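# Shelve the desk carton above its matching shelf label

## Task

Take the carton that sits on the desk and place it in the line of cartons on the wall shelf, above the empty shelf label printed with that carton's part number, so the label is fully covered by it. It must stand upright, aligned with its neighbours, with its own label toward the room. All other cartons have to stay where they were, neither moved nor rotated. The carton must not topple or finish tilted, and it must stay put on its own once the robot lets go; if the robot is still holding it in place at the end, the task is not done.

## Robot and tools

Robot: a Hello Robot Stretch 4 with a single arm. It has an omni-wheel base, a lift that runs up a mast, an arm that telescopes straight forward, a three-joint wrist (yaw, pitch, roll) and a two-finger gripper. It stands about 1.6 m tall, and the base edge lies within 0.23 m of the base origin. Cameras: head_camera, head_left_camera, head_right_camera, wrist_camera.

Frames: the base frame sits on the floor below the base centre, with x ahead, y to the left and z up. hand_pose is a point between the open fingertips, expressed in the base frame; when all wrist joints read zero its axes line up with the base frame. Its printed position may be slightly wrong. The odometry frame is where the base frame was when the scene began. base_odometry counts wheel rotation only, so wheel slip shows up as movement; heading runs -3.142 to 3.142, positive to the left.

execute_actions: argument actions is a list holding either one action or nothing (nothing simply reports state and images). Optional cameras is a list of camera names, or "all"; omitted or null gives all, [] gives none; an unknown name rejects the call. An action contains base, joints or both, plus optional pace and contact_limits. Alternatively it contains only end_of_arm with the value "enable_torque", which re-powers any wrist or gripper motor that turned itself off so it holds its current spot. Motions in one action begin together and may finish at different times.
- base: exactly one key, each a relative move from where the base last reported itself, not a pose. translate_m: metres straight ahead (negative backward), -2 to 2. strafe_m: metres sideways, left positive, -2 to 2. rotate_rad: turn in place in radians, counter-clockwise seen from above positive, -3.2 to 3.2.
- joints: a single object of absolute targets keyed by name, in any subset. lift_m 0 to 1.2 (metres). arm_m 0 to 0.55 (metres of extension). wrist_yaw_rad -1.134 to 4.276 (0 points forward, positive turns left, 3.14 is folded back, over 3.4 the arm may block it). wrist_pitch_rad -1.117 to 4.259 (0 level, 1.57 pointing down). wrist_roll_rad -1.117 to 4.259 (0 keeps both fingers level; positive is clockwise viewed from behind the gripper). gripper_m -0.038 to 0.141 (metres of fingertip gap; negative presses the tips together). Done tolerances: lift and arm 0.004, yaw and roll 0.02, pitch 0.05, gripper 0.004. A joint target past its range is clipped and executed with a note; any other bad value or unknown key rejects the call and nothing moves.
- pace: "slow", "default", "fast" or "max" (default if omitted). Base speed tops out at 0.1, 0.3, 0.4, 0.6 m/s and turning at 1, 2, 3, 4 rad/s respectively; with lift_m above 0.2 the base is slowed further, down to 0.3 m/s and 1 rad/s at full height.
- contact_limits: only key arm_m, 0 (gentlest) to 0.75 (firmest), 0.5 if omitted; the arm stops when it pushes harder than this.
Example: {"base": {"translate_m": 0.3}, "joints": {"gripper_m": 0.05}, "pace": "fast"}. To unfold the wrist at the start, send lift_m 0.4 together with wrist_yaw_rad 0.

wait: seconds from 0 to 10; commands nothing and returns the same report as an empty action.
zoom_image: camera (one of the four) and region [x0, y0, x1, y1] in pixels of that camera's most recent full image, origin top-left, no larger than 504 by 504.
finished_scene: scene = the current scene's number. It closes the scene permanently after the last command has been held, reports success and gives the next task. Replying with no tool call ends everything.

If any call in a reply reports a stop, the later execute_actions, wait and finished_scene calls in that same reply are skipped. The robot keeps holding the last command while you think, so a component left out of an action may still be driving toward an older target without the status showing it.

Result lines: base_status and joint_status tell how each commanded motion ended. "done" (for the base, the wheels turned the full amount even if slipping); "off_target" (settled away from target, may still push); "contact_stop_at_<key>" (hit something; that part drops its target and the lift, arm or wheels go slack, so a loaded lift can sink or the base can roll); "limit_stop_at_<name>"; "time_out"; "torque_fault" (wrist or gripper motor overloaded and went limp; send enable_torque). "limit_stop_at_tilt" means a lean past 6 degrees: lift, arm and wheels go slack and ignore commands until level. "limit_stop_at_own_body" means a joint nearly hit the robot; move it away, and note it can happen with pitch below -0.2 combined with roll below -0.4 or above 4. Slack parts hold again when next commanded. on_its_own lists what the call did not command; its "held at" is a target, not a position. lidar_m: 12 distances in metres from the base origin, 30-degree sectors starting straight ahead and going counter-clockwise (4th left, 7th behind, 10th right); "-" means nothing seen or closer than 0.25 m; it spans about 0.15 m up to robot height, so tabletops register, and it can miss glass, thin legs and much behind. wrist_depth_mm: 7 by 7 grid of median depths, 100 to 2000 mm, row by row from the top left, "-" if unknown; the robot's own body appears. turned_by_wheels versus turned_by_imu: a gap above about 0.1 rad signals a collision or slip, and the heading error is roughly their difference. base_tilt in degrees, forward and right positive, with a fixed bias up to about 1.5. motor_effort: percent of maximum, positive toward higher joint values, bracket = peak in the last action; readings are noisy with fixed offsets. Wheel motors wheel_0, wheel_1, wheel_2 positive turn the base right. A load in a level gripper pushes wrist_pitch_rad effort away from 0.

Gripping: command gripper_m smaller than the object; the further below, the harder the squeeze, pulling the object in by up to a third of the difference. Neither the reading nor "done" confirms a grasp; a firm squeeze at a target of 0 or more shows in gripper_m effort. Fingertips pressed into a surface may jam: raise the lift.

Avoid: dropping or knocking the carton or its neighbours, shoving hard against the shelf, driving or turning with over 1 kg held and arm_m above 0.2 (especially fast), sustained pushes or pulls with the gripper high, overloading the wrist (over about 2 kg level), and leaving the carton leaning or supported only by the gripper.

Each tool is called after "Call:" as a command line: name --argument value for each argument, lists and objects as JSON in quotes; but a table of rows of numbers goes row by row, as --pt "numbers of a row", without its own name.

## Session

Call:
execute_actions --actions '[]'

Scene clock: 0.00 s.
base_odometry: x=+0.000 y=+0.000 heading=+0.000 (m, m, rad; odometry frame)
turned_by_wheels: +0.000 (rad since the last result)
turned_by_imu: +0.000 (rad since the last result)
base_tilt: forward=-0.6 right=+0.7 (deg)
lidar_m: 1.81 2.52 1.97 2.01 1.76 1.55 1.56 1.85 1.69 1.71 2.03 1.80
base_status: not commanded
joint_positions: lift_m=+0.160 arm_m=+0.001 wrist_yaw_rad=+3.183 wrist_pitch_rad=+0.017 wrist_roll_rad=+0.000 gripper_m=+0.057
joint_status: not commanded
motor_effort: lift_m=+18 arm_m=-1 wrist_yaw_rad=-1 wrist_pitch_rad=-8 wrist_roll_rad=-2 gripper_m=-2 wheel_0=-1 wheel_1=+0 wheel_2=-1 (%)
hand_pose: x=-0.1197 y=+0.0755 z=+0.3332 quat_wxyz=(-0.020, -0.008, +0.000, +1.000) (m; base frame)
wrist_depth_mm: - 117 196 1661 1576 1464 1397 / - 114 139 1708 1576 1464 1430 / - 128 177 1661 1576 1464 1397 / 130 162 1756 1661 1499 1464 1397 / 1430 1708 1708 1661 1576 1537 1397 / 917 866 931 991 1255 1397 1397 / 691 707 - 820 831 931 1008
pictures: head_camera, head_left_camera, head_right_camera, wrist_camera
Images, in order (width x height): head_camera 420x560, head_left_camera 420x672, head_right_camera 420x672, wrist_camera 616x392.

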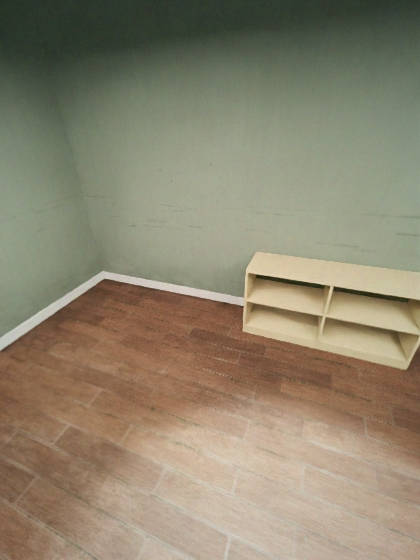

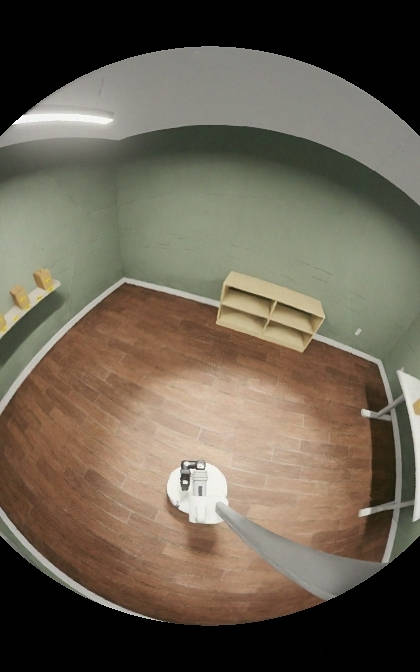

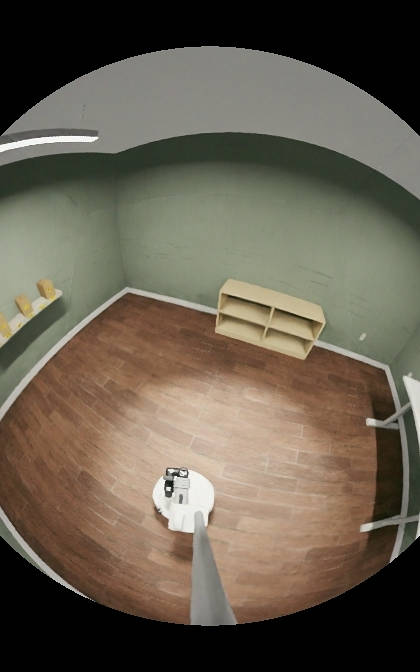

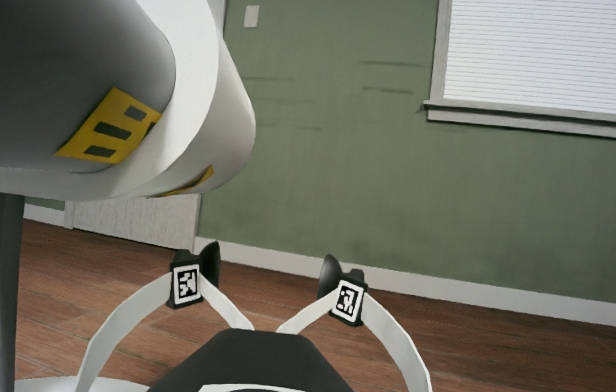

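Call:
execute_actions --actions '[{"base":{"rotate_rad":-1.8},"joints":{"lift_m":0.8,"wrist_yaw_rad":0,"gripper_m":0.14}}]'

Scene clock: 9.97 s.
base_odometry: x=+0.000 y=+0.000 heading=-1.799 (m, m, rad; odometry frame)
turned_by_wheels: -1.799 (rad since the last result)
turned_by_imu: -1.772 (rad since the last result)
base_tilt: forward=-0.7 right=+0.7 (deg)
lidar_m: 1.68 1.80 1.83 1.81 2.35 2.05 2.05 2.04 1.55 1.50 1.66 2.44
base_status: done
joint_positions: lift_m=+0.800 arm_m=+0.001 wrist_yaw_rad=+0.000 wrist_pitch_rad=+0.017 wrist_roll_rad=+0.000 gripper_m=+0.140
joint_status: all done
motor_effort: lift_m=+21(21) arm_m=-1(1) wrist_yaw_rad=-2(7) wrist_pitch_rad=-6(7) wrist_roll_rad=+1(2) gripper_m=-2(1) wheel_0=+3(3) wheel_1=+6(11) wheel_2=+4(9) (%)
hand_pose: x=+0.4606 y=-0.0873 z=+0.9732 quat_wxyz=(+1.000, +0.000, +0.008, +0.000) (m; base frame)
wrist_depth_mm: - - - - - - - / - - - - - - - / - - - - - - - / - - - - - - - / - 211 - - - - - / - - - - 213 - 1983 / 1756 1921 - - - - 1921
pictures: head_camera, head_left_camera, head_right_camera, wrist_camera
Images, in order (width x height): head_camera 420x560, head_left_camera 420x672, head_right_camera 420x672, wrist_camera 616x392.

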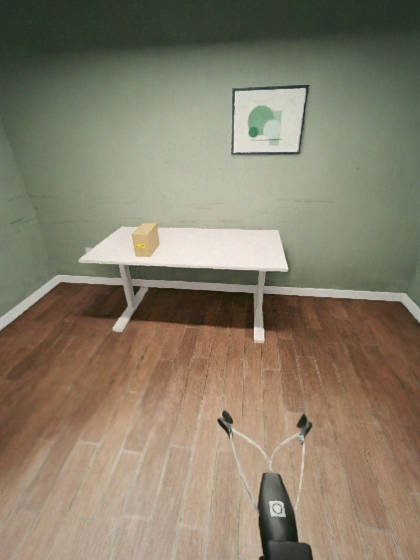

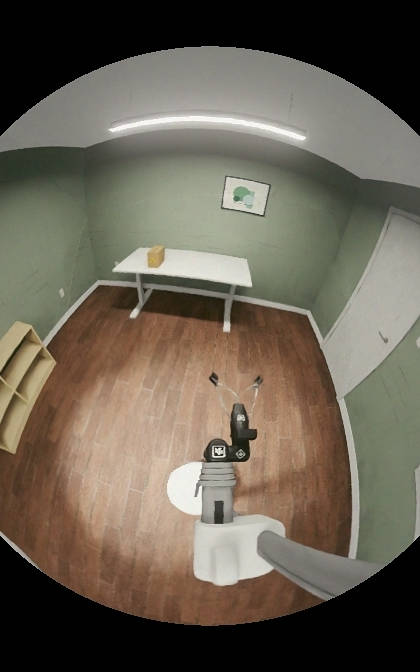

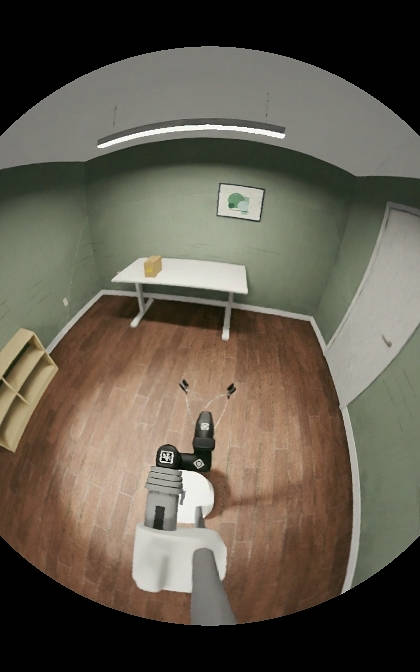

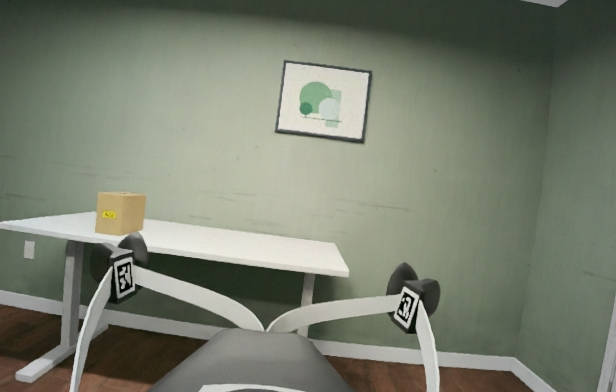

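Call:
execute_actions --actions '[{"base":{"rotate_rad":-0.08},"joints":{"lift_m":0.66}}]' --cameras '[]'

Call:
execute_actions --actions '[{"base":{"strafe_m":0.65},"pace":"fast"}]' --cameras '[]'

Call:
execute_actions --actions '[{"base":{"translate_m":0.8},"pace":"fast"}]' --cameras '["head_camera","wrist_camera"]'

Scene clock: 15.97 s.
base_odometry: x=+0.000 y=+0.000 heading=-1.878 (m, m, rad; odometry frame)
turned_by_wheels: -0.079 (rad since the last result)
turned_by_imu: -0.079 (rad since the last result)
base_tilt: forward=-0.7 right=+0.8 (deg)
lidar_m: 1.70 1.77 1.88 1.80 2.30 2.10 2.08 2.17 1.57 1.52 1.62 2.23
base_status: done
joint_positions: lift_m=+0.660 arm_m=+0.001 wrist_yaw_rad=+0.000 wrist_pitch_rad=+0.017 wrist_roll_rad=+0.000 gripper_m=+0.140
joint_status: all done
motor_effort: lift_m=+15(22) arm_m=-1(1) wrist_yaw_rad=-1(2) wrist_pitch_rad=-7(6) wrist_roll_rad=+0(0) gripper_m=+2(1) wheel_0=+3(5) wheel_1=+6(12) wheel_2=+3(11) (%)
hand_pose: x=+0.4606 y=-0.0874 z=+0.8337 quat_wxyz=(+1.000, +0.000, +0.008, +0.000) (m; base frame)
wrist_depth_mm: - - - - - - - / - - - - - - 1921 / - - - - - - 1863 / 1708 - - - - - 1808 / - 210 - - - - 1756 / 1921 - - - 213 - 1661 / 1464 1537 - 1863 1921 - 1661
pictures: none
No camera images: the call's "cameras" was empty. Leave "cameras" out to get every camera's image.

Scene clock: 18.77 s.
base_odometry: x=+0.619 y=-0.196 heading=-1.878 (m, m, rad; odometry frame)
turned_by_wheels: +0.000 (rad since the last result)
turned_by_imu: +0.002 (rad since the last result)
base_tilt: forward=-0.7 right=+0.7 (deg)
lidar_m: 1.70 1.77 1.19 1.13 1.21 2.25 2.06 2.07 2.24 2.18 2.30 1.77
base_status: done
joint_positions: lift_m=+0.660 arm_m=+0.001 wrist_yaw_rad=+0.000 wrist_pitch_rad=+0.017 wrist_roll_rad=+0.000 gripper_m=+0.140
joint_status: not commanded
motor_effort: lift_m=+15(15) arm_m=-1(1) wrist_yaw_rad=+0(0) wrist_pitch_rad=-6(6) wrist_roll_rad=+0(0) gripper_m=+1(1) wheel_0=-2(13) wheel_1=+4(15) wheel_2=+0(3) (%)
hand_pose: x=+0.4605 y=-0.0874 z=+0.8337 quat_wxyz=(+1.000, +0.000, +0.008, +0.000) (m; base frame)
wrist_depth_mm: - - - - - - - / - - - - - - - / - - - - - - - / - - - - - - - / - 210 - - - - - / - 1808 - - 212 - - / 1499 1618 - 1863 1808 - -
pictures: none
No camera images: the call's "cameras" was empty. Leave "cameras" out to get every camera's image.

Scene clock: 22.10 s.
base_odometry: x=+0.378 y=-0.959 heading=-1.877 (m, m, rad; odometry frame)
turned_by_wheels: +0.000 (rad since the last result)
turned_by_imu: +0.000 (rad since the last result)
base_tilt: forward=-0.6 right=+0.7 (deg)
lidar_m: 0.89 0.94 1.56 1.14 1.20 1.68 3.04 3.09 2.28 2.18 1.28 0.93
base_status: done
joint_positions: lift_m=+0.660 arm_m=+0.001 wrist_yaw_rad=+0.000 wrist_pitch_rad=+0.017 wrist_roll_rad=+0.000 gripper_m=+0.140
joint_status: not commanded
motor_effort: lift_m=+16(15) arm_m=-1(1) wrist_yaw_rad=+0(1) wrist_pitch_rad=-5(5) wrist_roll_rad=-1(2) gripper_m=-3(0) wheel_0=+2(9) wheel_1=+5(12) wheel_2=-2(17) (%)
hand_pose: x=+0.4605 y=-0.0874 z=+0.8337 quat_wxyz=(+1.000, +0.000, +0.008, +0.000) (m; base frame)
wrist_depth_mm: 1366 1397 1430 1499 1464 1464 1576 / 1336 1397 1430 1430 1464 1464 1537 / 1366 1397 1397 1464 1499 1464 1618 / 1397 1366 976 1464 1499 1464 1537 / 768 211 750 991 1160 1537 1576 / 1366 1430 1397 683 212 1060 917 / 1397 1430 - 1499 1537 1537 1576
pictures: head_camera, wrist_camera
Images, in order (width x height): head_camera 420x560, wrist_camera 616x392.

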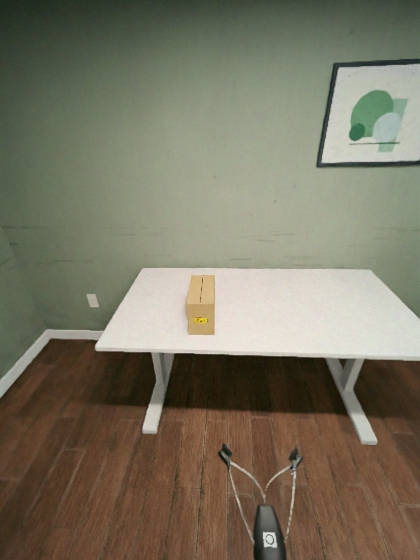

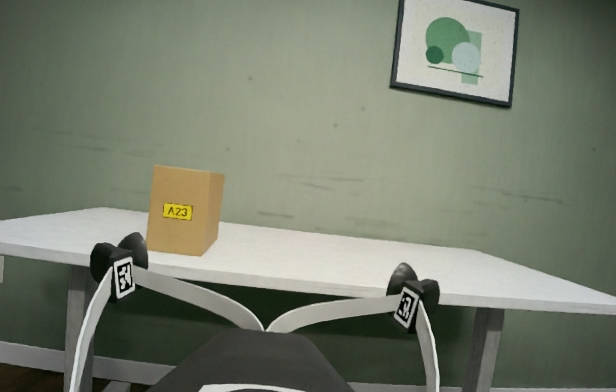

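Call:
execute_actions --actions '[{"base":{"strafe_m":0.16},"joints":{"lift_m":0.68}}]' --cameras '[]'

Call:
execute_actions --actions '[{"base":{"translate_m":0.4},"pace":"fast"}]' --cameras '["head_camera","wrist_camera"]'

Scene clock: 26.40 s.
base_odometry: x=+0.530 y=-1.007 heading=-1.877 (m, m, rad; odometry frame)
turned_by_wheels: +0.000 (rad since the last result)
turned_by_imu: +0.000 (rad since the last result)
base_tilt: forward=-0.6 right=+0.7 (deg)
lidar_m: 0.90 0.92 1.41 0.98 1.03 1.49 3.04 3.17 2.46 2.35 1.27 0.95
base_status: done
joint_positions: lift_m=+0.680 arm_m=+0.001 wrist_yaw_rad=+0.000 wrist_pitch_rad=+0.017 wrist_roll_rad=+0.000 gripper_m=+0.140
joint_status: all done
motor_effort: lift_m=+21(22) arm_m=+0(1) wrist_yaw_rad=-1(1) wrist_pitch_rad=-6(6) wrist_roll_rad=-1(0) gripper_m=-1(1) wheel_0=-3(12) wheel_1=+4(13) wheel_2=+0(1) (%)
hand_pose: x=+0.4605 y=-0.0874 z=+0.8532 quat_wxyz=(+1.000, +0.000, +0.008, +0.000) (m; base frame)
wrist_depth_mm: 1366 1397 1464 1464 1464 1464 1499 / 1366 1430 1397 1430 1499 1464 1618 / 1397 1430 1430 1430 1499 1537 1537 / 1430 1430 1430 1430 1464 1537 1576 / 809 211 768 1025 1336 1499 1618 / 1397 1042 668 691 211 904 842 / 1366 1397 - 1499 1499 1499 1618
pictures: none
No camera images: the call's "cameras" was empty. Leave "cameras" out to get every camera's image.

Scene clock: 28.73 s.
base_odometry: x=+0.410 y=-1.388 heading=-1.877 (m, m, rad; odometry frame)
turned_by_wheels: +0.001 (rad since the last result)
turned_by_imu: +0.000 (rad since the last result)
base_tilt: forward=-0.6 right=+0.8 (deg)
lidar_m: 0.49 0.54 1.41 1.35 1.06 1.47 3.48 3.32 2.46 2.35 0.72 0.53
base_status: done
joint_positions: lift_m=+0.680 arm_m=+0.001 wrist_yaw_rad=+0.000 wrist_pitch_rad=+0.017 wrist_roll_rad=+0.000 gripper_m=+0.140
joint_status: not commanded
motor_effort: lift_m=+21(21) arm_m=-1(1) wrist_yaw_rad=-1(1) wrist_pitch_rad=-5(6) wrist_roll_rad=-1(1) gripper_m=+1(1) wheel_0=+4(13) wheel_1=+5(11) wheel_2=-1(16) (%)
hand_pose: x=+0.4606 y=-0.0874 z=+0.8532 quat_wxyz=(+1.000, +0.000, +0.008, +0.000) (m; base frame)
wrist_depth_mm: 991 1008 1060 1078 1078 1118 1118 / 1025 1042 1042 1078 1078 1078 1138 / 1042 1025 1042 1060 1098 1118 1182 / 1008 1042 373 1078 1118 1118 1138 / 699 211 370 917 1098 1118 1160 / 436 418 368 379 212 699 750 / 324 349 - 399 415 452 480
pictures: head_camera, wrist_camera
Images, in order (width x height): head_camera 420x560, wrist_camera 616x392.

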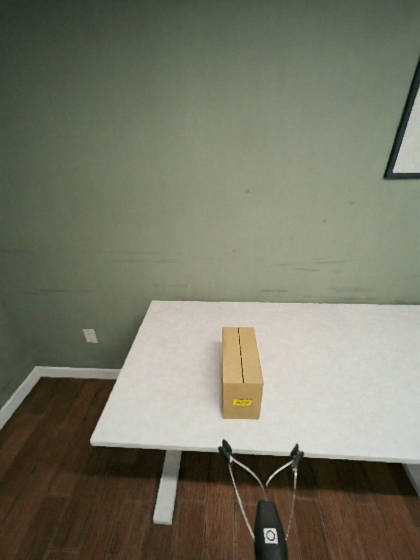

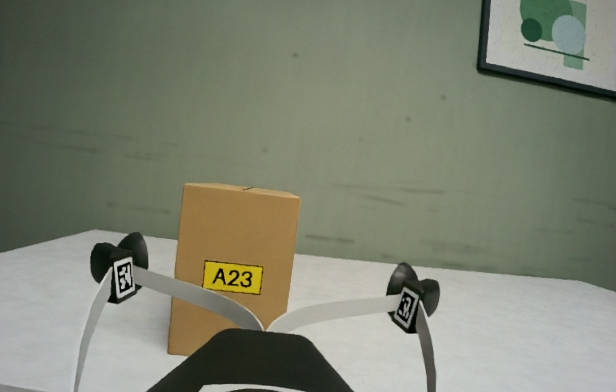

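Call:
execute_actions --actions '[{"base":{"strafe_m":0.035},"joints":{"arm_m":0.1}}]' --cameras '["head_camera","wrist_camera"]'

Scene clock: 35.03 s.
base_odometry: x=+0.443 y=-1.399 heading=-1.877 (m, m, rad; odometry frame)
turned_by_wheels: +0.000 (rad since the last result)
turned_by_imu: +0.000 (rad since the last result)
base_tilt: forward=-0.7 right=+0.8 (deg)
lidar_m: 0.47 0.53 1.38 1.32 1.00 1.38 3.51 3.36 2.51 2.34 0.73 0.54
base_status: done
joint_positions: lift_m=+0.680 arm_m=+0.099 wrist_yaw_rad=+0.000 wrist_pitch_rad=+0.017 wrist_roll_rad=+0.000 gripper_m=+0.140
joint_status: all done
motor_effort: lift_m=+21(21) arm_m=+6(9) wrist_yaw_rad=-1(0) wrist_pitch_rad=-6(5) wrist_roll_rad=-2(0) gripper_m=-3(0) wheel_0=-3(11) wheel_1=+5(15) wheel_2=+0(1) (%)
hand_pose: x=+0.5582 y=-0.0874 z=+0.8532 quat_wxyz=(+1.000, +0.000, +0.008, +0.000) (m; base frame)
wrist_depth_mm: 904 946 946 991 1008 1008 991 / 917 960 946 976 991 1025 1025 / 917 946 960 960 991 1008 1042 / 931 946 960 445 1008 1025 1042 / 699 211 276 281 991 1042 1042 / 439 427 272 282 212 691 741 / 320 347 - 286 410 449 480
pictures: head_camera, wrist_camera
Images, in order (width x height): head_camera 420x560, wrist_camera 616x392.

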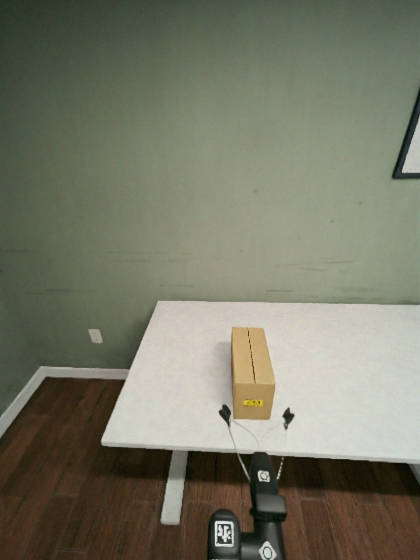

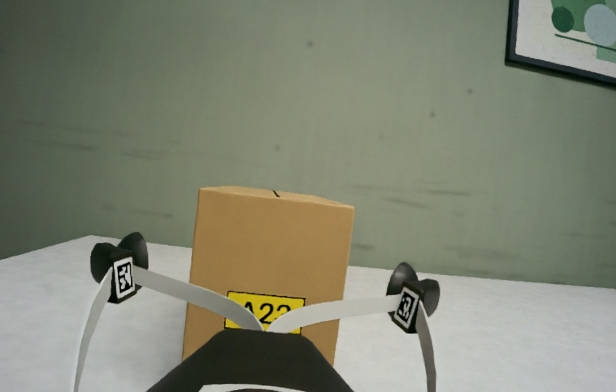

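Call:
execute_actions --actions '[{"joints":{"arm_m":0.22,"lift_m":0.65}}]' --cameras '["head_camera","wrist_camera"]'

Scene clock: 38.90 s.
base_odometry: x=+0.443 y=-1.399 heading=-1.877 (m, m, rad; odometry frame)
turned_by_wheels: +0.000 (rad since the last result)
turned_by_imu: -0.001 (rad since the last result)
base_tilt: forward=-0.7 right=+0.7 (deg)
lidar_m: 0.51 0.54 1.36 1.31 0.99 1.36 3.51 3.37 2.49 2.36 0.72 0.54
base_status: not commanded
joint_positions: lift_m=+0.650 arm_m=+0.219 wrist_yaw_rad=+0.000 wrist_pitch_rad=+0.017 wrist_roll_rad=+0.000 gripper_m=+0.140
joint_status: all done
motor_effort: lift_m=+15(20) arm_m=+7(7) wrist_yaw_rad=-1(0) wrist_pitch_rad=-6(7) wrist_roll_rad=-2(2) gripper_m=-1(1) wheel_0=-3(3) wheel_1=+5(6) wheel_2=+0(0) (%)
hand_pose: x=+0.6782 y=-0.0874 z=+0.8237 quat_wxyz=(+1.000, +0.000, +0.008, +0.000) (m; base frame)
wrist_depth_mm: 809 820 831 866 866 891 904 / 820 831 854 842 878 878 891 / 809 831 185 866 878 904 946 / 798 831 183 189 194 917 917 / 580 199 185 190 788 904 946 / 364 189 185 189 195 580 621 / 271 277 - 193 322 377 407
pictures: head_camera, wrist_camera
Images, in order (width x height): head_camera 420x560, wrist_camera 616x392.

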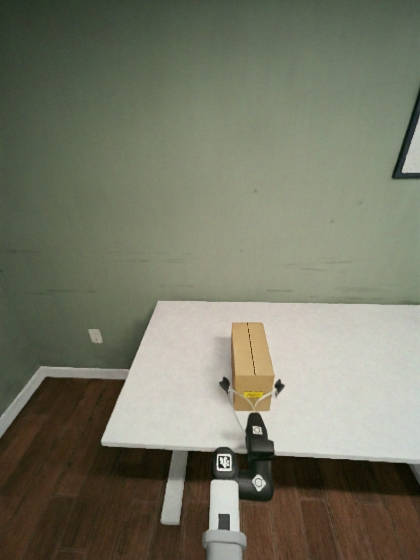

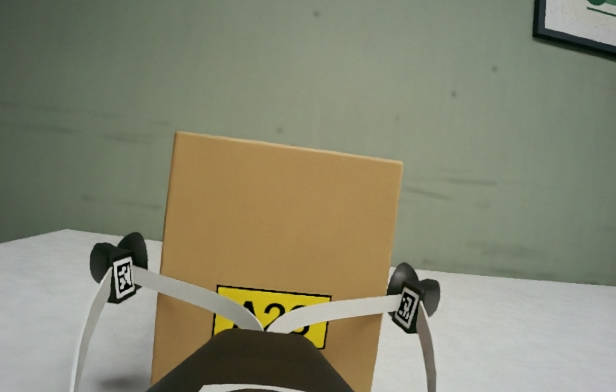

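Call:
execute_actions --actions '[{"joints":{"gripper_m":0.115}}]' --cameras '[]'

Call:
execute_actions --actions '[{"joints":{"arm_m":0.25},"pace":"slow"}]' --cameras '["wrist_camera"]'

Call:
execute_actions --actions '[{"joints":{"gripper_m":0.03}}]' --cameras '["wrist_camera"]'

Call:
execute_actions --actions '[{"joints":{"lift_m":0.69},"pace":"slow"}]' --cameras '["head_camera","wrist_camera"]'

Scene clock: 48.07 s.
base_odometry: x=+0.443 y=-1.399 heading=-1.877 (m, m, rad; odometry frame)
turned_by_wheels: +0.000 (rad since the last result)
turned_by_imu: -0.001 (rad since the last result)
base_tilt: forward=-0.7 right=+0.7 (deg)
lidar_m: 0.52 0.54 1.36 1.31 1.01 1.36 3.49 3.37 2.50 2.36 0.72 0.53
base_status: not commanded
joint_positions: lift_m=+0.650 arm_m=+0.219 wrist_yaw_rad=+0.000 wrist_pitch_rad=+0.017 wrist_roll_rad=+0.000 gripper_m=+0.115
joint_status: all done
motor_effort: lift_m=+15(15) arm_m=+7(6) wrist_yaw_rad=-1(1) wrist_pitch_rad=-6(6) wrist_roll_rad=-1(0) gripper_m=-1(3) wheel_0=-3(3) wheel_1=+6(6) wheel_2=+0(0) (%)
hand_pose: x=+0.6782 y=-0.0874 z=+0.8237 quat_wxyz=(+1.000, +0.000, +0.008, +0.000) (m; base frame)
wrist_depth_mm: 798 831 831 854 866 878 891 / 809 820 831 854 878 904 917 / 809 842 191 854 878 904 917 / 831 831 190 195 878 904 904 / 585 213 190 195 788 904 946 / 364 189 191 195 198 574 621 / 274 273 - 197 334 379 413
pictures: none
No camera images: the call's "cameras" was empty. Leave "cameras" out to get every camera's image.

Scene clock: 49.43 s.
base_odometry: x=+0.443 y=-1.399 heading=-1.877 (m, m, rad; odometry frame)
turned_by_wheels: +0.000 (rad since the last result)
turned_by_imu: +0.000 (rad since the last result)
base_tilt: forward=-0.6 right=+0.7 (deg)
lidar_m: 0.51 0.54 1.36 1.32 1.02 1.36 3.50 3.40 2.51 2.38 0.69 0.53
base_status: not commanded
joint_positions: lift_m=+0.650 arm_m=+0.249 wrist_yaw_rad=+0.000 wrist_pitch_rad=+0.017 wrist_roll_rad=+0.000 gripper_m=+0.115
joint_status: all done
motor_effort: lift_m=+15(15) arm_m=+6(5) wrist_yaw_rad=+0(2) wrist_pitch_rad=-5(5) wrist_roll_rad=-1(2) gripper_m=-1(2) wheel_0=-3(3) wheel_1=+6(6) wheel_2=+0(0) (%)
hand_pose: x=+0.7082 y=-0.0874 z=+0.8237 quat_wxyz=(+1.000, +0.000, +0.008, +0.000) (m; base frame)
wrist_depth_mm: 778 778 831 820 820 854 866 / 778 809 820 820 842 854 866 / 788 809 191 842 866 866 891 / 778 809 189 193 854 866 891 / 574 213 190 195 798 866 891 / 366 189 190 194 198 580 627 / 276 273 - 198 325 377 407
pictures: wrist_camera
Images, in order (width x height): wrist_camera 616x392.

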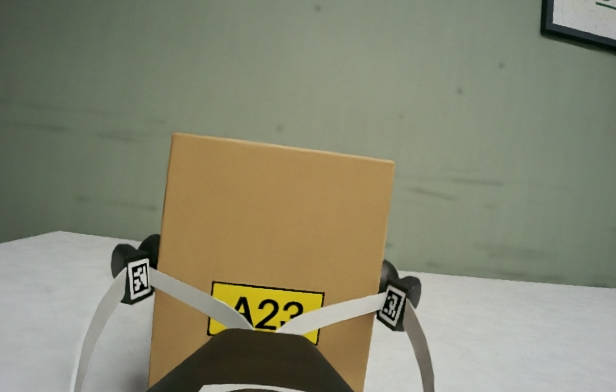

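Scene clock: 51.13 s.
base_odometry: x=+0.443 y=-1.399 heading=-1.877 (m, m, rad; odometry frame)
turned_by_wheels: +0.000 (rad since the last result)
turned_by_imu: +0.000 (rad since the last result)
base_tilt: forward=-0.6 right=+0.8 (deg)
lidar_m: 0.51 0.53 1.37 1.32 1.01 1.36 3.50 3.35 2.50 2.36 0.70 0.54
base_status: not commanded
joint_positions: lift_m=+0.650 arm_m=+0.249 wrist_yaw_rad=+0.000 wrist_pitch_rad=+0.017 wrist_roll_rad=+0.000 gripper_m=+0.031
joint_status: all done
motor_effort: lift_m=+15(15) arm_m=+7(7) wrist_yaw_rad=+0(1) wrist_pitch_rad=-5(5) wrist_roll_rad=-1(0) gripper_m=-25(24) wheel_0=-3(3) wheel_1=+6(6) wheel_2=+0(0) (%)
hand_pose: x=+0.7082 y=-0.0874 z=+0.8237 quat_wxyz=(+1.000, +0.000, +0.008, +0.000) (m; base frame)
wrist_depth_mm: 778 798 798 820 842 842 866 / 788 798 809 831 842 854 878 / 798 798 164 831 854 878 891 / 798 809 164 167 171 891 891 / 580 165 165 167 172 878 904 / 155 163 165 168 173 585 621 / 277 264 - 124 324 340 404
pictures: wrist_camera
Images, in order (width x height): wrist_camera 616x392.

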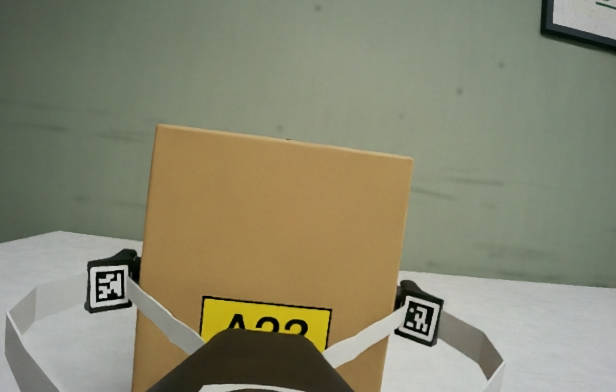

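Scene clock: 52.30 s.
base_odometry: x=+0.443 y=-1.399 heading=-1.877 (m, m, rad; odometry frame)
turned_by_wheels: +0.000 (rad since the last result)
turned_by_imu: +0.000 (rad since the last result)
base_tilt: forward=-0.7 right=+0.7 (deg)
lidar_m: 0.50 0.54 1.35 1.29 1.03 1.39 3.51 3.36 2.50 2.35 0.72 0.51
base_status: not commanded
joint_positions: lift_m=+0.690 arm_m=+0.249 wrist_yaw_rad=+0.000 wrist_pitch_rad=+0.018 wrist_roll_rad=+0.000 gripper_m=+0.031
joint_status: all done
motor_effort: lift_m=+22(21) arm_m=+6(7) wrist_yaw_rad=+0(0) wrist_pitch_rad=-9(10) wrist_roll_rad=-1(2) gripper_m=-26(25) wheel_0=-3(3) wheel_1=+6(6) wheel_2=+0(0) (%)
hand_pose: x=+0.7082 y=-0.0874 z=+0.8628 quat_wxyz=(+1.000, +0.000, +0.009, +0.000) (m; base frame)
wrist_depth_mm: 788 798 798 831 842 854 854 / 778 809 809 842 842 866 878 / 788 798 165 831 854 878 878 / 809 809 165 168 172 878 891 / 723 164 165 169 173 878 878 / 155 163 165 169 173 707 768 / 347 324 - 124 286 418 504
pictures: head_camera, wrist_camera
Images, in order (width x height): head_camera 420x560, wrist_camera 616x392.

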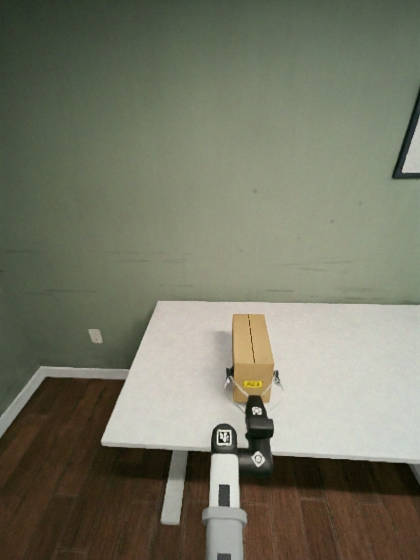

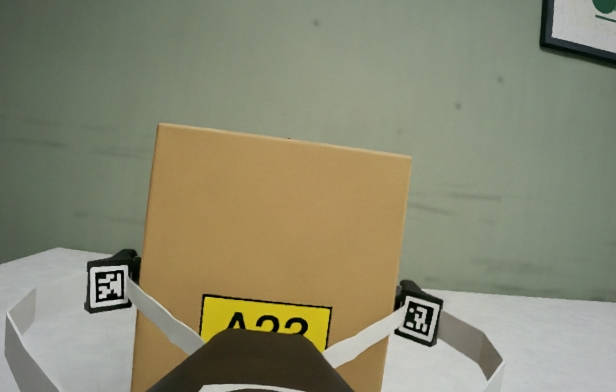

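Call:
execute_actions --actions '[{"base":{"translate_m":-1.0},"joints":{"arm_m":0.0,"lift_m":0.75}}]' --cameras '[]'

Call:
execute_actions --actions '[{"base":{"rotate_rad":3.13},"pace":"slow"}]' --cameras '["head_camera","head_left_camera"]'

Scene clock: 61.10 s.
base_odometry: x=+0.745 y=-0.446 heading=-1.877 (m, m, rad; odometry frame)
turned_by_wheels: -0.001 (rad since the last result)
turned_by_imu: -0.002 (rad since the last result)
base_tilt: forward=-0.6 right=+0.7 (deg)
lidar_m: 0.39 1.89 0.99 0.95 1.02 1.98 2.43 2.27 2.47 2.39 2.45 0.41
base_status: done
joint_positions: lift_m=+0.750 arm_m=+0.002 wrist_yaw_rad=+0.000 wrist_pitch_rad=+0.018 wrist_roll_rad=+0.000 gripper_m=+0.031
joint_status: all done
joint sent to its limit — the command would take arm_m past its lower limit, so that joint was sent only as far as its limit.
motor_effort: lift_m=+21(24) arm_m=-7(12) wrist_yaw_rad=+0(2) wrist_pitch_rad=-11(10) wrist_roll_rad=-1(2) gripper_m=-27(28) wheel_0=-4(11) wheel_1=-6(9) wheel_2=+1(12) (%)
hand_pose: x=+0.4615 y=-0.0874 z=+0.9227 quat_wxyz=(+1.000, +0.000, +0.009, +0.000) (m; base frame)
wrist_depth_mm: 1921 1983 - - - - - / 1983 1863 - - - - - / 1921 - 165 - - - - / 1983 - 165 169 173 - - / 1921 165 165 168 173 - - / 155 163 165 169 172 - - / 1661 1618 - 123 946 - -
pictures: none
No camera images: the call's "cameras" was empty. Leave "cameras" out to get every camera's image.

Scene clock: 65.50 s.
base_odometry: x=+0.745 y=-0.446 heading=+1.251 (m, m, rad; odometry frame)
turned_by_wheels: +3.129 (rad since the last result)
turned_by_imu: +3.079 (rad since the last result)
base_tilt: forward=-0.7 right=+0.7 (deg)
lidar_m: 0.38 2.25 2.49 2.41 2.48 1.61 1.50 1.91 1.00 0.95 1.00 0.41
base_status: done
joint_positions: lift_m=+0.750 arm_m=+0.002 wrist_yaw_rad=+0.000 wrist_pitch_rad=+0.018 wrist_roll_rad=+0.000 gripper_m=+0.031
joint_status: not commanded
motor_effort: lift_m=+21(21) arm_m=-6(6) wrist_yaw_rad=-1(0) wrist_pitch_rad=-11(10) wrist_roll_rad=+1(2) gripper_m=-28(28) wheel_0=-6(10) wheel_1=-6(12) wheel_2=-5(9) (%)
hand_pose: x=+0.4615 y=-0.0874 z=+0.9227 quat_wxyz=(+1.000, +0.000, +0.009, +0.000) (m; base frame)
wrist_depth_mm: - - - - - - 1661 / - - - - - - 1576 / - - 165 - - - 1537 / - 1808 165 168 172 - 1576 / - 164 165 169 173 - 1499 / 154 163 165 169 173 1808 1464 / 1708 1537 - 124 1060 1618 1430
pictures: head_camera, head_left_camera
Images, in order (width x height): head_camera 420x560, head_left_camera 420x672.

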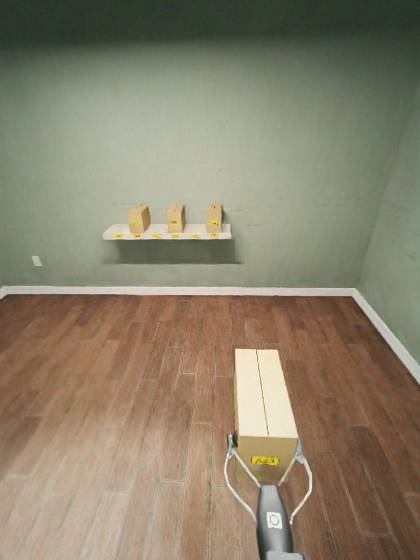

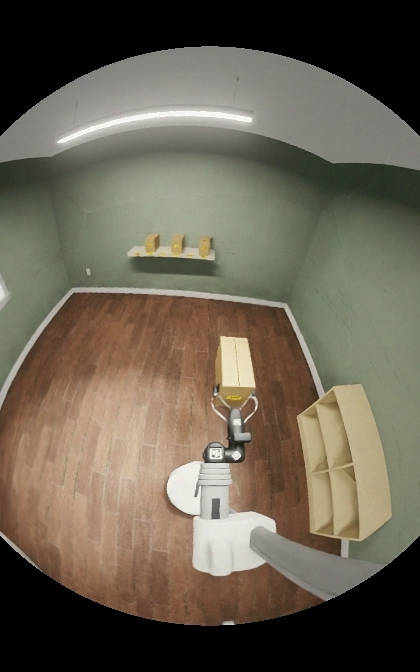

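Call:
execute_actions --actions '[{"base":{"translate_m":1.0}}]' --cameras '["head_camera"]'

Call:
zoom_image --camera "head_camera" --region '[0, 180, 280, 320]'

Scene clock: 72.33 s.
base_odometry: x=+1.058 y=+0.504 heading=+1.252 (m, m, rad; odometry frame)
turned_by_wheels: +0.001 (rad since the last result)
turned_by_imu: -0.001 (rad since the last result)
base_tilt: forward=-0.7 right=+0.7 (deg)
lidar_m: 0.39 1.21 2.05 2.38 2.50 2.64 3.35 1.37 1.05 1.32 1.39 0.40
base_status: done
joint_positions: lift_m=+0.750 arm_m=+0.002 wrist_yaw_rad=+0.000 wrist_pitch_rad=+0.018 wrist_roll_rad=+0.000 gripper_m=+0.031
joint_status: not commanded
motor_effort: lift_m=+21(21) arm_m=-6(7) wrist_yaw_rad=+0(1) wrist_pitch_rad=-10(10) wrist_roll_rad=-1(2) gripper_m=-25(27) wheel_0=+4(9) wheel_1=+6(10) wheel_2=-2(11) (%)
hand_pose: x=+0.4615 y=-0.0874 z=+0.9227 quat_wxyz=(+1.000, +0.000, +0.009, +0.000) (m; base frame)
wrist_depth_mm: 1118 1138 1182 1182 1205 1255 1255 / 1118 1138 1182 1138 1205 1229 1255 / 1118 1160 166 1182 1229 1255 1281 / 904 946 165 168 172 1255 1281 / 891 165 165 169 172 1281 1308 / 155 163 165 169 173 1281 1281 / 1138 1138 - 124 707 1255 1336
pictures: head_camera
Images, in order (width x height): head_camera 420x560.

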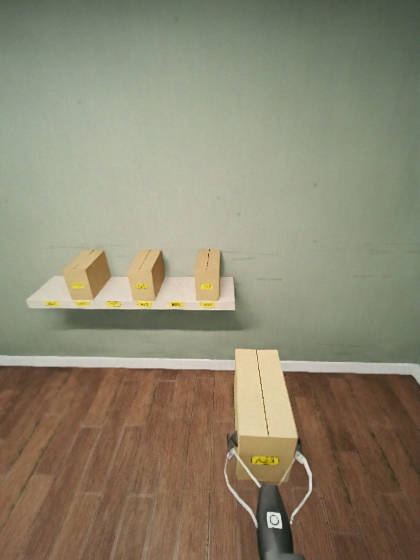

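Region (0, 180, 280, 320) of head_camera's 420x560 image, scaled by 1.800, with more detail than that image has.

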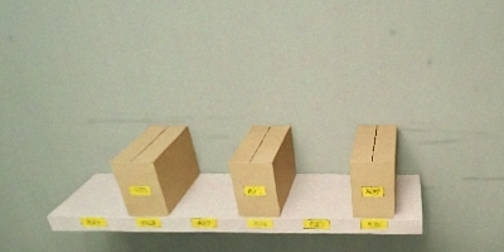

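Call:
zoom_image --camera "head_camera" --region '[30, 275, 130, 315]'

Call:
zoom_image --camera "head_camera" --region '[130, 275, 230, 315]'

Region (30, 275, 130, 315) of head_camera's 420x560 image, scaled by 5.040, with more detail than that image has; it fills the top 202 rows of this view, and the rest is white.

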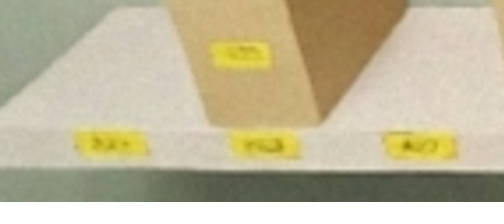

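Region (130, 275, 230, 315) of head_camera's 420x560 image, scaled by 5.040, with more detail than that image has; it fills the top 202 rows of this view, and the rest is white.

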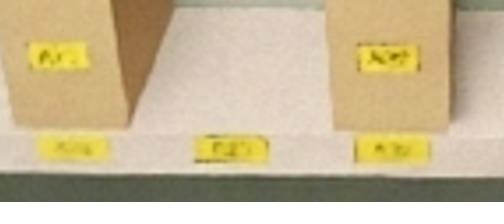

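Call:
execute_actions --actions '[{"base":{"strafe_m":0.5},"joints":{"lift_m":0.6}}]' --cameras '[]'

Call:
execute_actions --actions '[{"base":{"rotate_rad":-0.03}}]' --cameras '[]'

Call:
execute_actions --actions '[{"base":{"translate_m":0.35}}]' --cameras '["head_camera","wrist_camera"]'

Call:
zoom_image --camera "wrist_camera" --region '[0, 0, 504, 250]'

Scene clock: 82.83 s.
base_odometry: x=+0.583 y=+0.660 heading=+1.252 (m, m, rad; odometry frame)
turned_by_wheels: +0.000 (rad since the last result)
turned_by_imu: +0.001 (rad since the last result)
base_tilt: forward=-0.7 right=+0.7 (deg)
lidar_m: 0.39 1.22 1.98 1.86 1.98 2.68 3.37 2.09 1.51 1.54 1.90 0.41
base_status: done
joint_positions: lift_m=+0.600 arm_m=+0.002 wrist_yaw_rad=+0.000 wrist_pitch_rad=+0.018 wrist_roll_rad=+0.000 gripper_m=+0.031
joint_status: all done
motor_effort: lift_m=+16(20) arm_m=-6(6) wrist_yaw_rad=-2(1) wrist_pitch_rad=-10(9) wrist_roll_rad=-2(1) gripper_m=-27(27) wheel_0=-3(8) wheel_1=+4(14) wheel_2=+0(1) (%)
hand_pose: x=+0.4615 y=-0.0874 z=+0.7732 quat_wxyz=(+1.000, +0.000, +0.009, +0.000) (m; base frame)
wrist_depth_mm: 1098 1138 1118 1182 1182 1229 1281 / 1138 1118 1138 1182 1229 1229 1281 / 1138 917 165 1182 1205 1255 1281 / 1118 917 165 168 173 1255 1308 / 1138 165 165 169 172 1255 1281 / 155 163 165 169 173 1255 1281 / 1138 1138 - 124 1255 1255 1308
pictures: none
No camera images: the call's "cameras" was empty. Leave "cameras" out to get every camera's image.

Scene clock: 83.37 s.
base_odometry: x=+0.583 y=+0.660 heading=+1.223 (m, m, rad; odometry frame)
turned_by_wheels: -0.029 (rad since the last result)
turned_by_imu: -0.029 (rad since the last result)
base_tilt: forward=-0.6 right=+0.8 (deg)
lidar_m: 0.39 1.23 2.00 1.88 1.93 2.64 3.34 2.13 1.53 1.54 1.88 0.40
base_status: done
joint_positions: lift_m=+0.600 arm_m=+0.002 wrist_yaw_rad=+0.000 wrist_pitch_rad=+0.018 wrist_roll_rad=+0.000 gripper_m=+0.031
joint_status: not commanded
motor_effort: lift_m=+16(16) arm_m=-6(6) wrist_yaw_rad=+1(1) wrist_pitch_rad=-10(9) wrist_roll_rad=-2(1) gripper_m=-25(29) wheel_0=+5(4) wheel_1=+6(8) wheel_2=+3(6) (%)
hand_pose: x=+0.4615 y=-0.0875 z=+0.7732 quat_wxyz=(+1.000, +0.000, +0.009, +0.000) (m; base frame)
wrist_depth_mm: 1098 1138 1160 1182 1229 1281 1281 / 1118 1118 1160 1205 1182 1255 1281 / 1098 891 166 1205 1255 1281 1308 / 1078 904 165 168 172 1281 1336 / 1138 165 165 168 173 1308 1308 / 156 163 164 168 172 1308 1336 / 1138 1118 - 123 715 1281 1336
pictures: none
No camera images: the call's "cameras" was empty. Leave "cameras" out to get every camera's image.

Scene clock: 86.00 s.
base_odometry: x=+0.702 y=+0.989 heading=+1.224 (m, m, rad; odometry frame)
turned_by_wheels: +0.000 (rad since the last result)
turned_by_imu: +0.000 (rad since the last result)
base_tilt: forward=-0.6 right=+0.7 (deg)
lidar_m: 0.40 0.85 1.51 1.88 1.97 2.67 3.34 2.14 1.63 1.82 1.58 0.41
base_status: done
joint_positions: lift_m=+0.600 arm_m=+0.002 wrist_yaw_rad=+0.000 wrist_pitch_rad=+0.018 wrist_roll_rad=+0.000 gripper_m=+0.031
joint_status: not commanded
motor_effort: lift_m=+16(16) arm_m=-7(6) wrist_yaw_rad=+0(0) wrist_pitch_rad=-11(10) wrist_roll_rad=-1(2) gripper_m=-26(26) wheel_0=+2(6) wheel_1=+6(9) wheel_2=-3(12) (%)
hand_pose: x=+0.4615 y=-0.0875 z=+0.7732 quat_wxyz=(+1.000, +0.000, +0.009, +0.000) (m; base frame)
wrist_depth_mm: 778 820 831 854 878 891 917 / 559 809 831 854 866 917 946 / 554 634 165 603 668 891 931 / 564 569 165 169 173 917 946 / 809 165 165 169 172 917 960 / 156 163 165 169 173 917 960 / 820 820 - 124 539 917 976
pictures: head_camera, wrist_camera
Images, in order (width x height): head_camera 420x560, wrist_camera 616x392.

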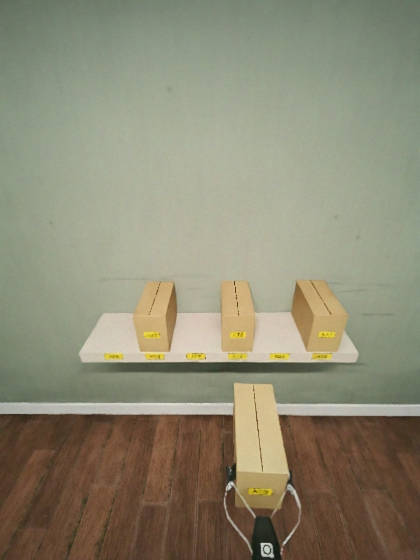

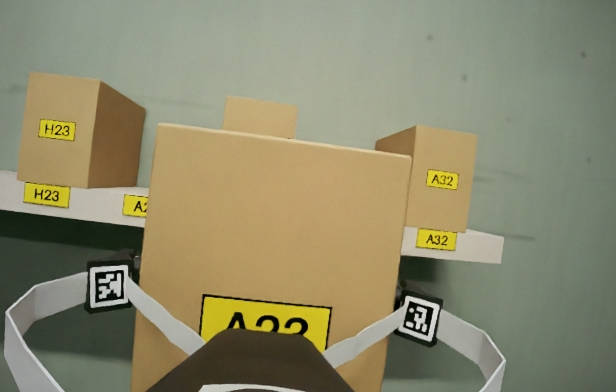

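Region (0, 0, 504, 250) of wrist_camera's 616x392 image, scaled by 1.000; it fills the top 250 rows of this view, and the rest is white.

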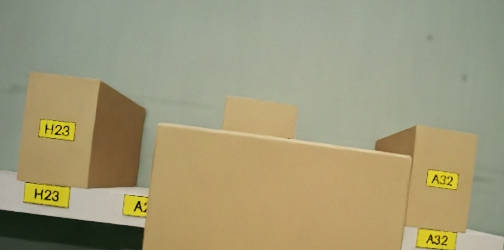

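Call:
zoom_image --camera "head_camera" --region '[90, 325, 220, 370]'

Call:
zoom_image --camera "head_camera" --region '[215, 325, 345, 370]'

Region (90, 325, 220, 370) of head_camera's 420x560 image, scaled by 3.877, with more detail than that image has; it fills the top 174 rows of this view, and the rest is white.

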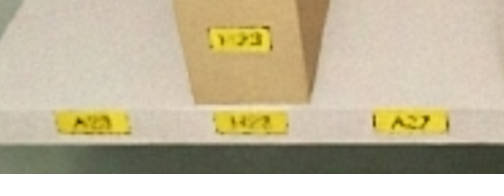

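Region (215, 325, 345, 370) of head_camera's 420x560 image, scaled by 3.877, with more detail than that image has; it fills the top 174 rows of this view, and the rest is white.

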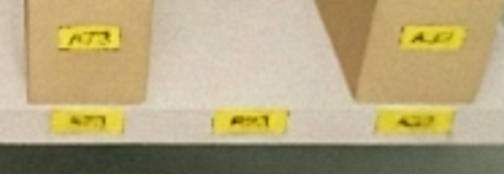

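Call:
execute_actions --actions '[{"base":{"strafe_m":0.15},"joints":{"lift_m":0.47}}]' --cameras '["wrist_camera"]'

Scene clock: 95.50 s.
base_odometry: x=+0.562 y=+1.040 heading=+1.224 (m, m, rad; odometry frame)
turned_by_wheels: +0.000 (rad since the last result)
turned_by_imu: +0.000 (rad since the last result)
base_tilt: forward=-0.6 right=+0.7 (deg)
lidar_m: 0.39 0.86 1.51 1.76 1.80 2.45 3.75 2.37 1.75 1.98 1.59 0.41
base_status: done
joint_positions: lift_m=+0.470 arm_m=+0.002 wrist_yaw_rad=+0.000 wrist_pitch_rad=+0.018 wrist_roll_rad=+0.000 gripper_m=+0.031
joint_status: all done
motor_effort: lift_m=+15(14) arm_m=-6(6) wrist_yaw_rad=-1(0) wrist_pitch_rad=-10(10) wrist_roll_rad=+0(0) gripper_m=-25(27) wheel_0=-3(17) wheel_1=+5(15) wheel_2=+0(4) (%)
hand_pose: x=+0.4615 y=-0.0874 z=+0.6432 quat_wxyz=(+1.000, +0.000, +0.009, +0.000) (m; base frame)
wrist_depth_mm: 768 574 820 831 866 904 931 / 768 574 820 809 878 788 931 / 699 564 166 597 634 661 931 / 788 798 165 168 173 866 960 / 788 164 165 169 172 917 946 / 156 163 164 169 173 931 946 / 809 820 - 124 904 917 931
pictures: wrist_camera
Images, in order (width x height): wrist_camera 616x392.

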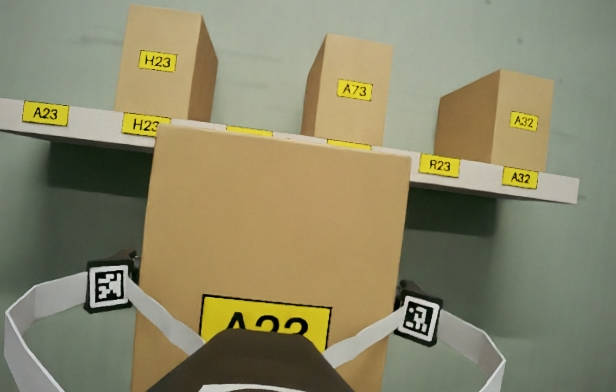

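Call:
execute_actions --actions '[{"base":{"strafe_m":0.295},"joints":{"lift_m":0.73}}]' --cameras '[]'

Call:
execute_actions --actions '[{"joints":{"arm_m":0.15}}]' --cameras '["head_camera","wrist_camera"]'

Scene clock: 102.50 s.
base_odometry: x=+0.284 y=+1.140 heading=+1.224 (m, m, rad; odometry frame)
turned_by_wheels: +0.000 (rad since the last result)
turned_by_imu: +0.000 (rad since the last result)
base_tilt: forward=-0.6 right=+0.7 (deg)
lidar_m: 0.39 1.09 1.51 1.45 1.50 2.07 3.76 3.04 2.06 2.27 1.20 0.40
base_status: done
joint_positions: lift_m=+0.730 arm_m=+0.002 wrist_yaw_rad=+0.000 wrist_pitch_rad=+0.018 wrist_roll_rad=+0.000 gripper_m=+0.031
joint_status: all done
motor_effort: lift_m=+22(22) arm_m=-6(7) wrist_yaw_rad=-1(1) wrist_pitch_rad=-9(11) wrist_roll_rad=-1(0) gripper_m=-28(29) wheel_0=-2(14) wheel_1=+5(14) wheel_2=+0(1) (%)
hand_pose: x=+0.4615 y=-0.0874 z=+0.9027 quat_wxyz=(+1.000, +0.000, +0.009, +0.000) (m; base frame)
wrist_depth_mm: 778 788 820 842 866 878 904 / 768 778 809 842 854 891 917 / 768 788 166 831 878 904 946 / 788 798 165 169 172 891 931 / 788 164 165 169 173 654 820 / 156 163 164 169 173 640 676 / 798 798 - 124 878 917 946
pictures: none
No camera images: the call's "cameras" was empty. Leave "cameras" out to get every camera's image.

Scene clock: 104.00 s.
base_odometry: x=+0.284 y=+1.140 heading=+1.224 (m, m, rad; odometry frame)
turned_by_wheels: +0.000 (rad since the last result)
turned_by_imu: +0.000 (rad since the last result)
base_tilt: forward=-0.6 right=+0.7 (deg)
lidar_m: 0.53 1.11 1.48 1.45 1.50 2.06 3.74 3.06 2.02 2.27 1.21 0.86
base_status: not commanded
joint_positions: lift_m=+0.730 arm_m=+0.149 wrist_yaw_rad=+0.000 wrist_pitch_rad=+0.018 wrist_roll_rad=+0.000 gripper_m=+0.031
joint_status: all done
motor_effort: lift_m=+22(22) arm_m=+6(9) wrist_yaw_rad=-1(1) wrist_pitch_rad=-11(10) wrist_roll_rad=-1(0) gripper_m=-28(28) wheel_0=-1(2) wheel_1=+5(5) wheel_2=+0(0) (%)
hand_pose: x=+0.6082 y=-0.0874 z=+0.9027 quat_wxyz=(+1.000, +0.000, +0.009, +0.000) (m; base frame)
wrist_depth_mm: 640 654 683 691 715 741 768 / 640 661 683 691 723 741 741 / 654 661 165 683 723 732 778 / 654 668 165 168 172 750 759 / 661 165 164 168 173 574 508 / 155 163 164 169 173 521 508 / 661 427 - 124 325 480 500
pictures: head_camera, wrist_camera
Images, in order (width x height): head_camera 420x560, wrist_camera 616x392.

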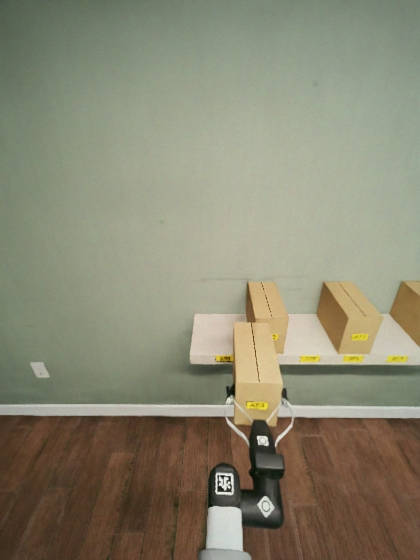

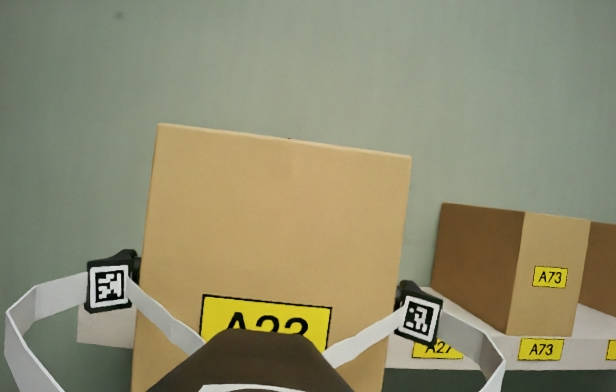

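Call:
execute_actions --actions '[{"base":{"strafe_m":0.077}}]' --cameras '[]'

Call:
execute_actions --actions '[{"joints":{"arm_m":0.3},"pace":"slow"}]' --cameras '["head_camera","wrist_camera"]'

Scene clock: 109.93 s.
base_odometry: x=+0.212 y=+1.166 heading=+1.224 (m, m, rad; odometry frame)
turned_by_wheels: +0.000 (rad since the last result)
turned_by_imu: +0.000 (rad since the last result)
base_tilt: forward=-0.7 right=+0.7 (deg)
lidar_m: 0.52 1.11 1.46 1.38 1.39 1.97 3.75 3.03 2.11 2.33 1.19 0.85
base_status: done
joint_positions: lift_m=+0.730 arm_m=+0.149 wrist_yaw_rad=+0.000 wrist_pitch_rad=+0.018 wrist_roll_rad=+0.000 gripper_m=+0.031
joint_status: not commanded
motor_effort: lift_m=+22(22) arm_m=+6(6) wrist_yaw_rad=+0(0) wrist_pitch_rad=-11(10) wrist_roll_rad=-1(0) gripper_m=-27(28) wheel_0=-2(11) wheel_1=+5(14) wheel_2=+0(2) (%)
hand_pose: x=+0.6082 y=-0.0874 z=+0.9027 quat_wxyz=(+1.000, +0.000, +0.009, +0.000) (m; base frame)
wrist_depth_mm: 640 661 676 699 699 741 750 / 640 661 676 691 715 741 759 / 647 661 165 691 723 741 768 / 654 668 164 168 172 750 768 / 654 165 165 169 173 699 525 / 155 163 165 169 173 603 512 / 668 676 - 123 319 480 504
pictures: none
No camera images: the call's "cameras" was empty. Leave "cameras" out to get every camera's image.

Scene clock: 112.73 s.
base_odometry: x=+0.212 y=+1.166 heading=+1.224 (m, m, rad; odometry frame)
turned_by_wheels: +0.000 (rad since the last result)
turned_by_imu: +0.000 (rad since the last result)
base_tilt: forward=-0.6 right=+0.8 (deg)
lidar_m: 0.69 1.11 1.45 1.37 1.42 1.97 3.75 3.05 2.12 2.32 1.21 0.86
base_status: not commanded
joint_positions: lift_m=+0.730 arm_m=+0.299 wrist_yaw_rad=+0.000 wrist_pitch_rad=+0.018 wrist_roll_rad=+0.000 gripper_m=+0.031
joint_status: all done
motor_effort: lift_m=+22(22) arm_m=+6(4) wrist_yaw_rad=-1(1) wrist_pitch_rad=-10(10) wrist_roll_rad=+0(0) gripper_m=-25(29) wheel_0=-1(2) wheel_1=+6(6) wheel_2=+0(0) (%)
hand_pose: x=+0.7582 y=-0.0874 z=+0.9027 quat_wxyz=(+1.000, +0.000, +0.009, +0.000) (m; base frame)
wrist_depth_mm: 504 521 530 549 564 585 591 / 504 521 535 549 569 585 597 / 508 521 164 549 564 591 603 / 512 517 165 168 172 585 609 / 512 164 166 169 173 327 521 / 156 163 165 168 172 327 500 / 521 285 - 124 246 327 439
pictures: head_camera, wrist_camera
Images, in order (width x height): head_camera 420x560, wrist_camera 616x392.

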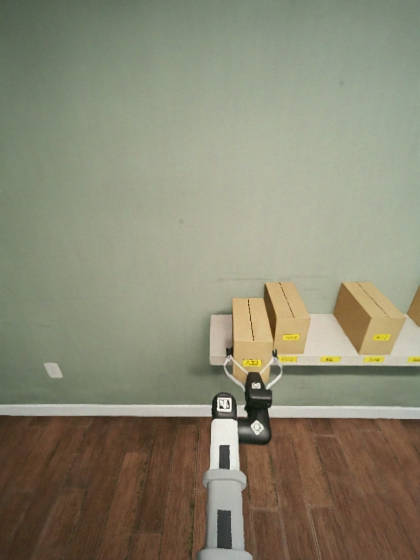

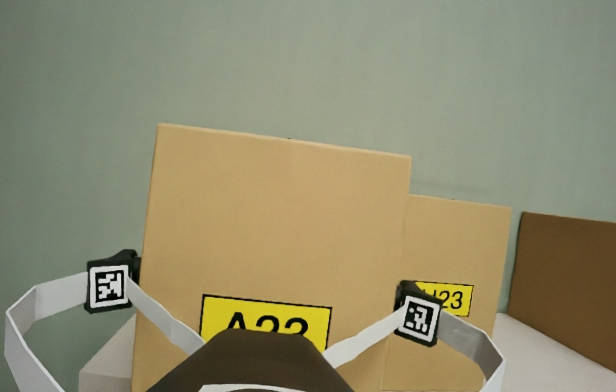

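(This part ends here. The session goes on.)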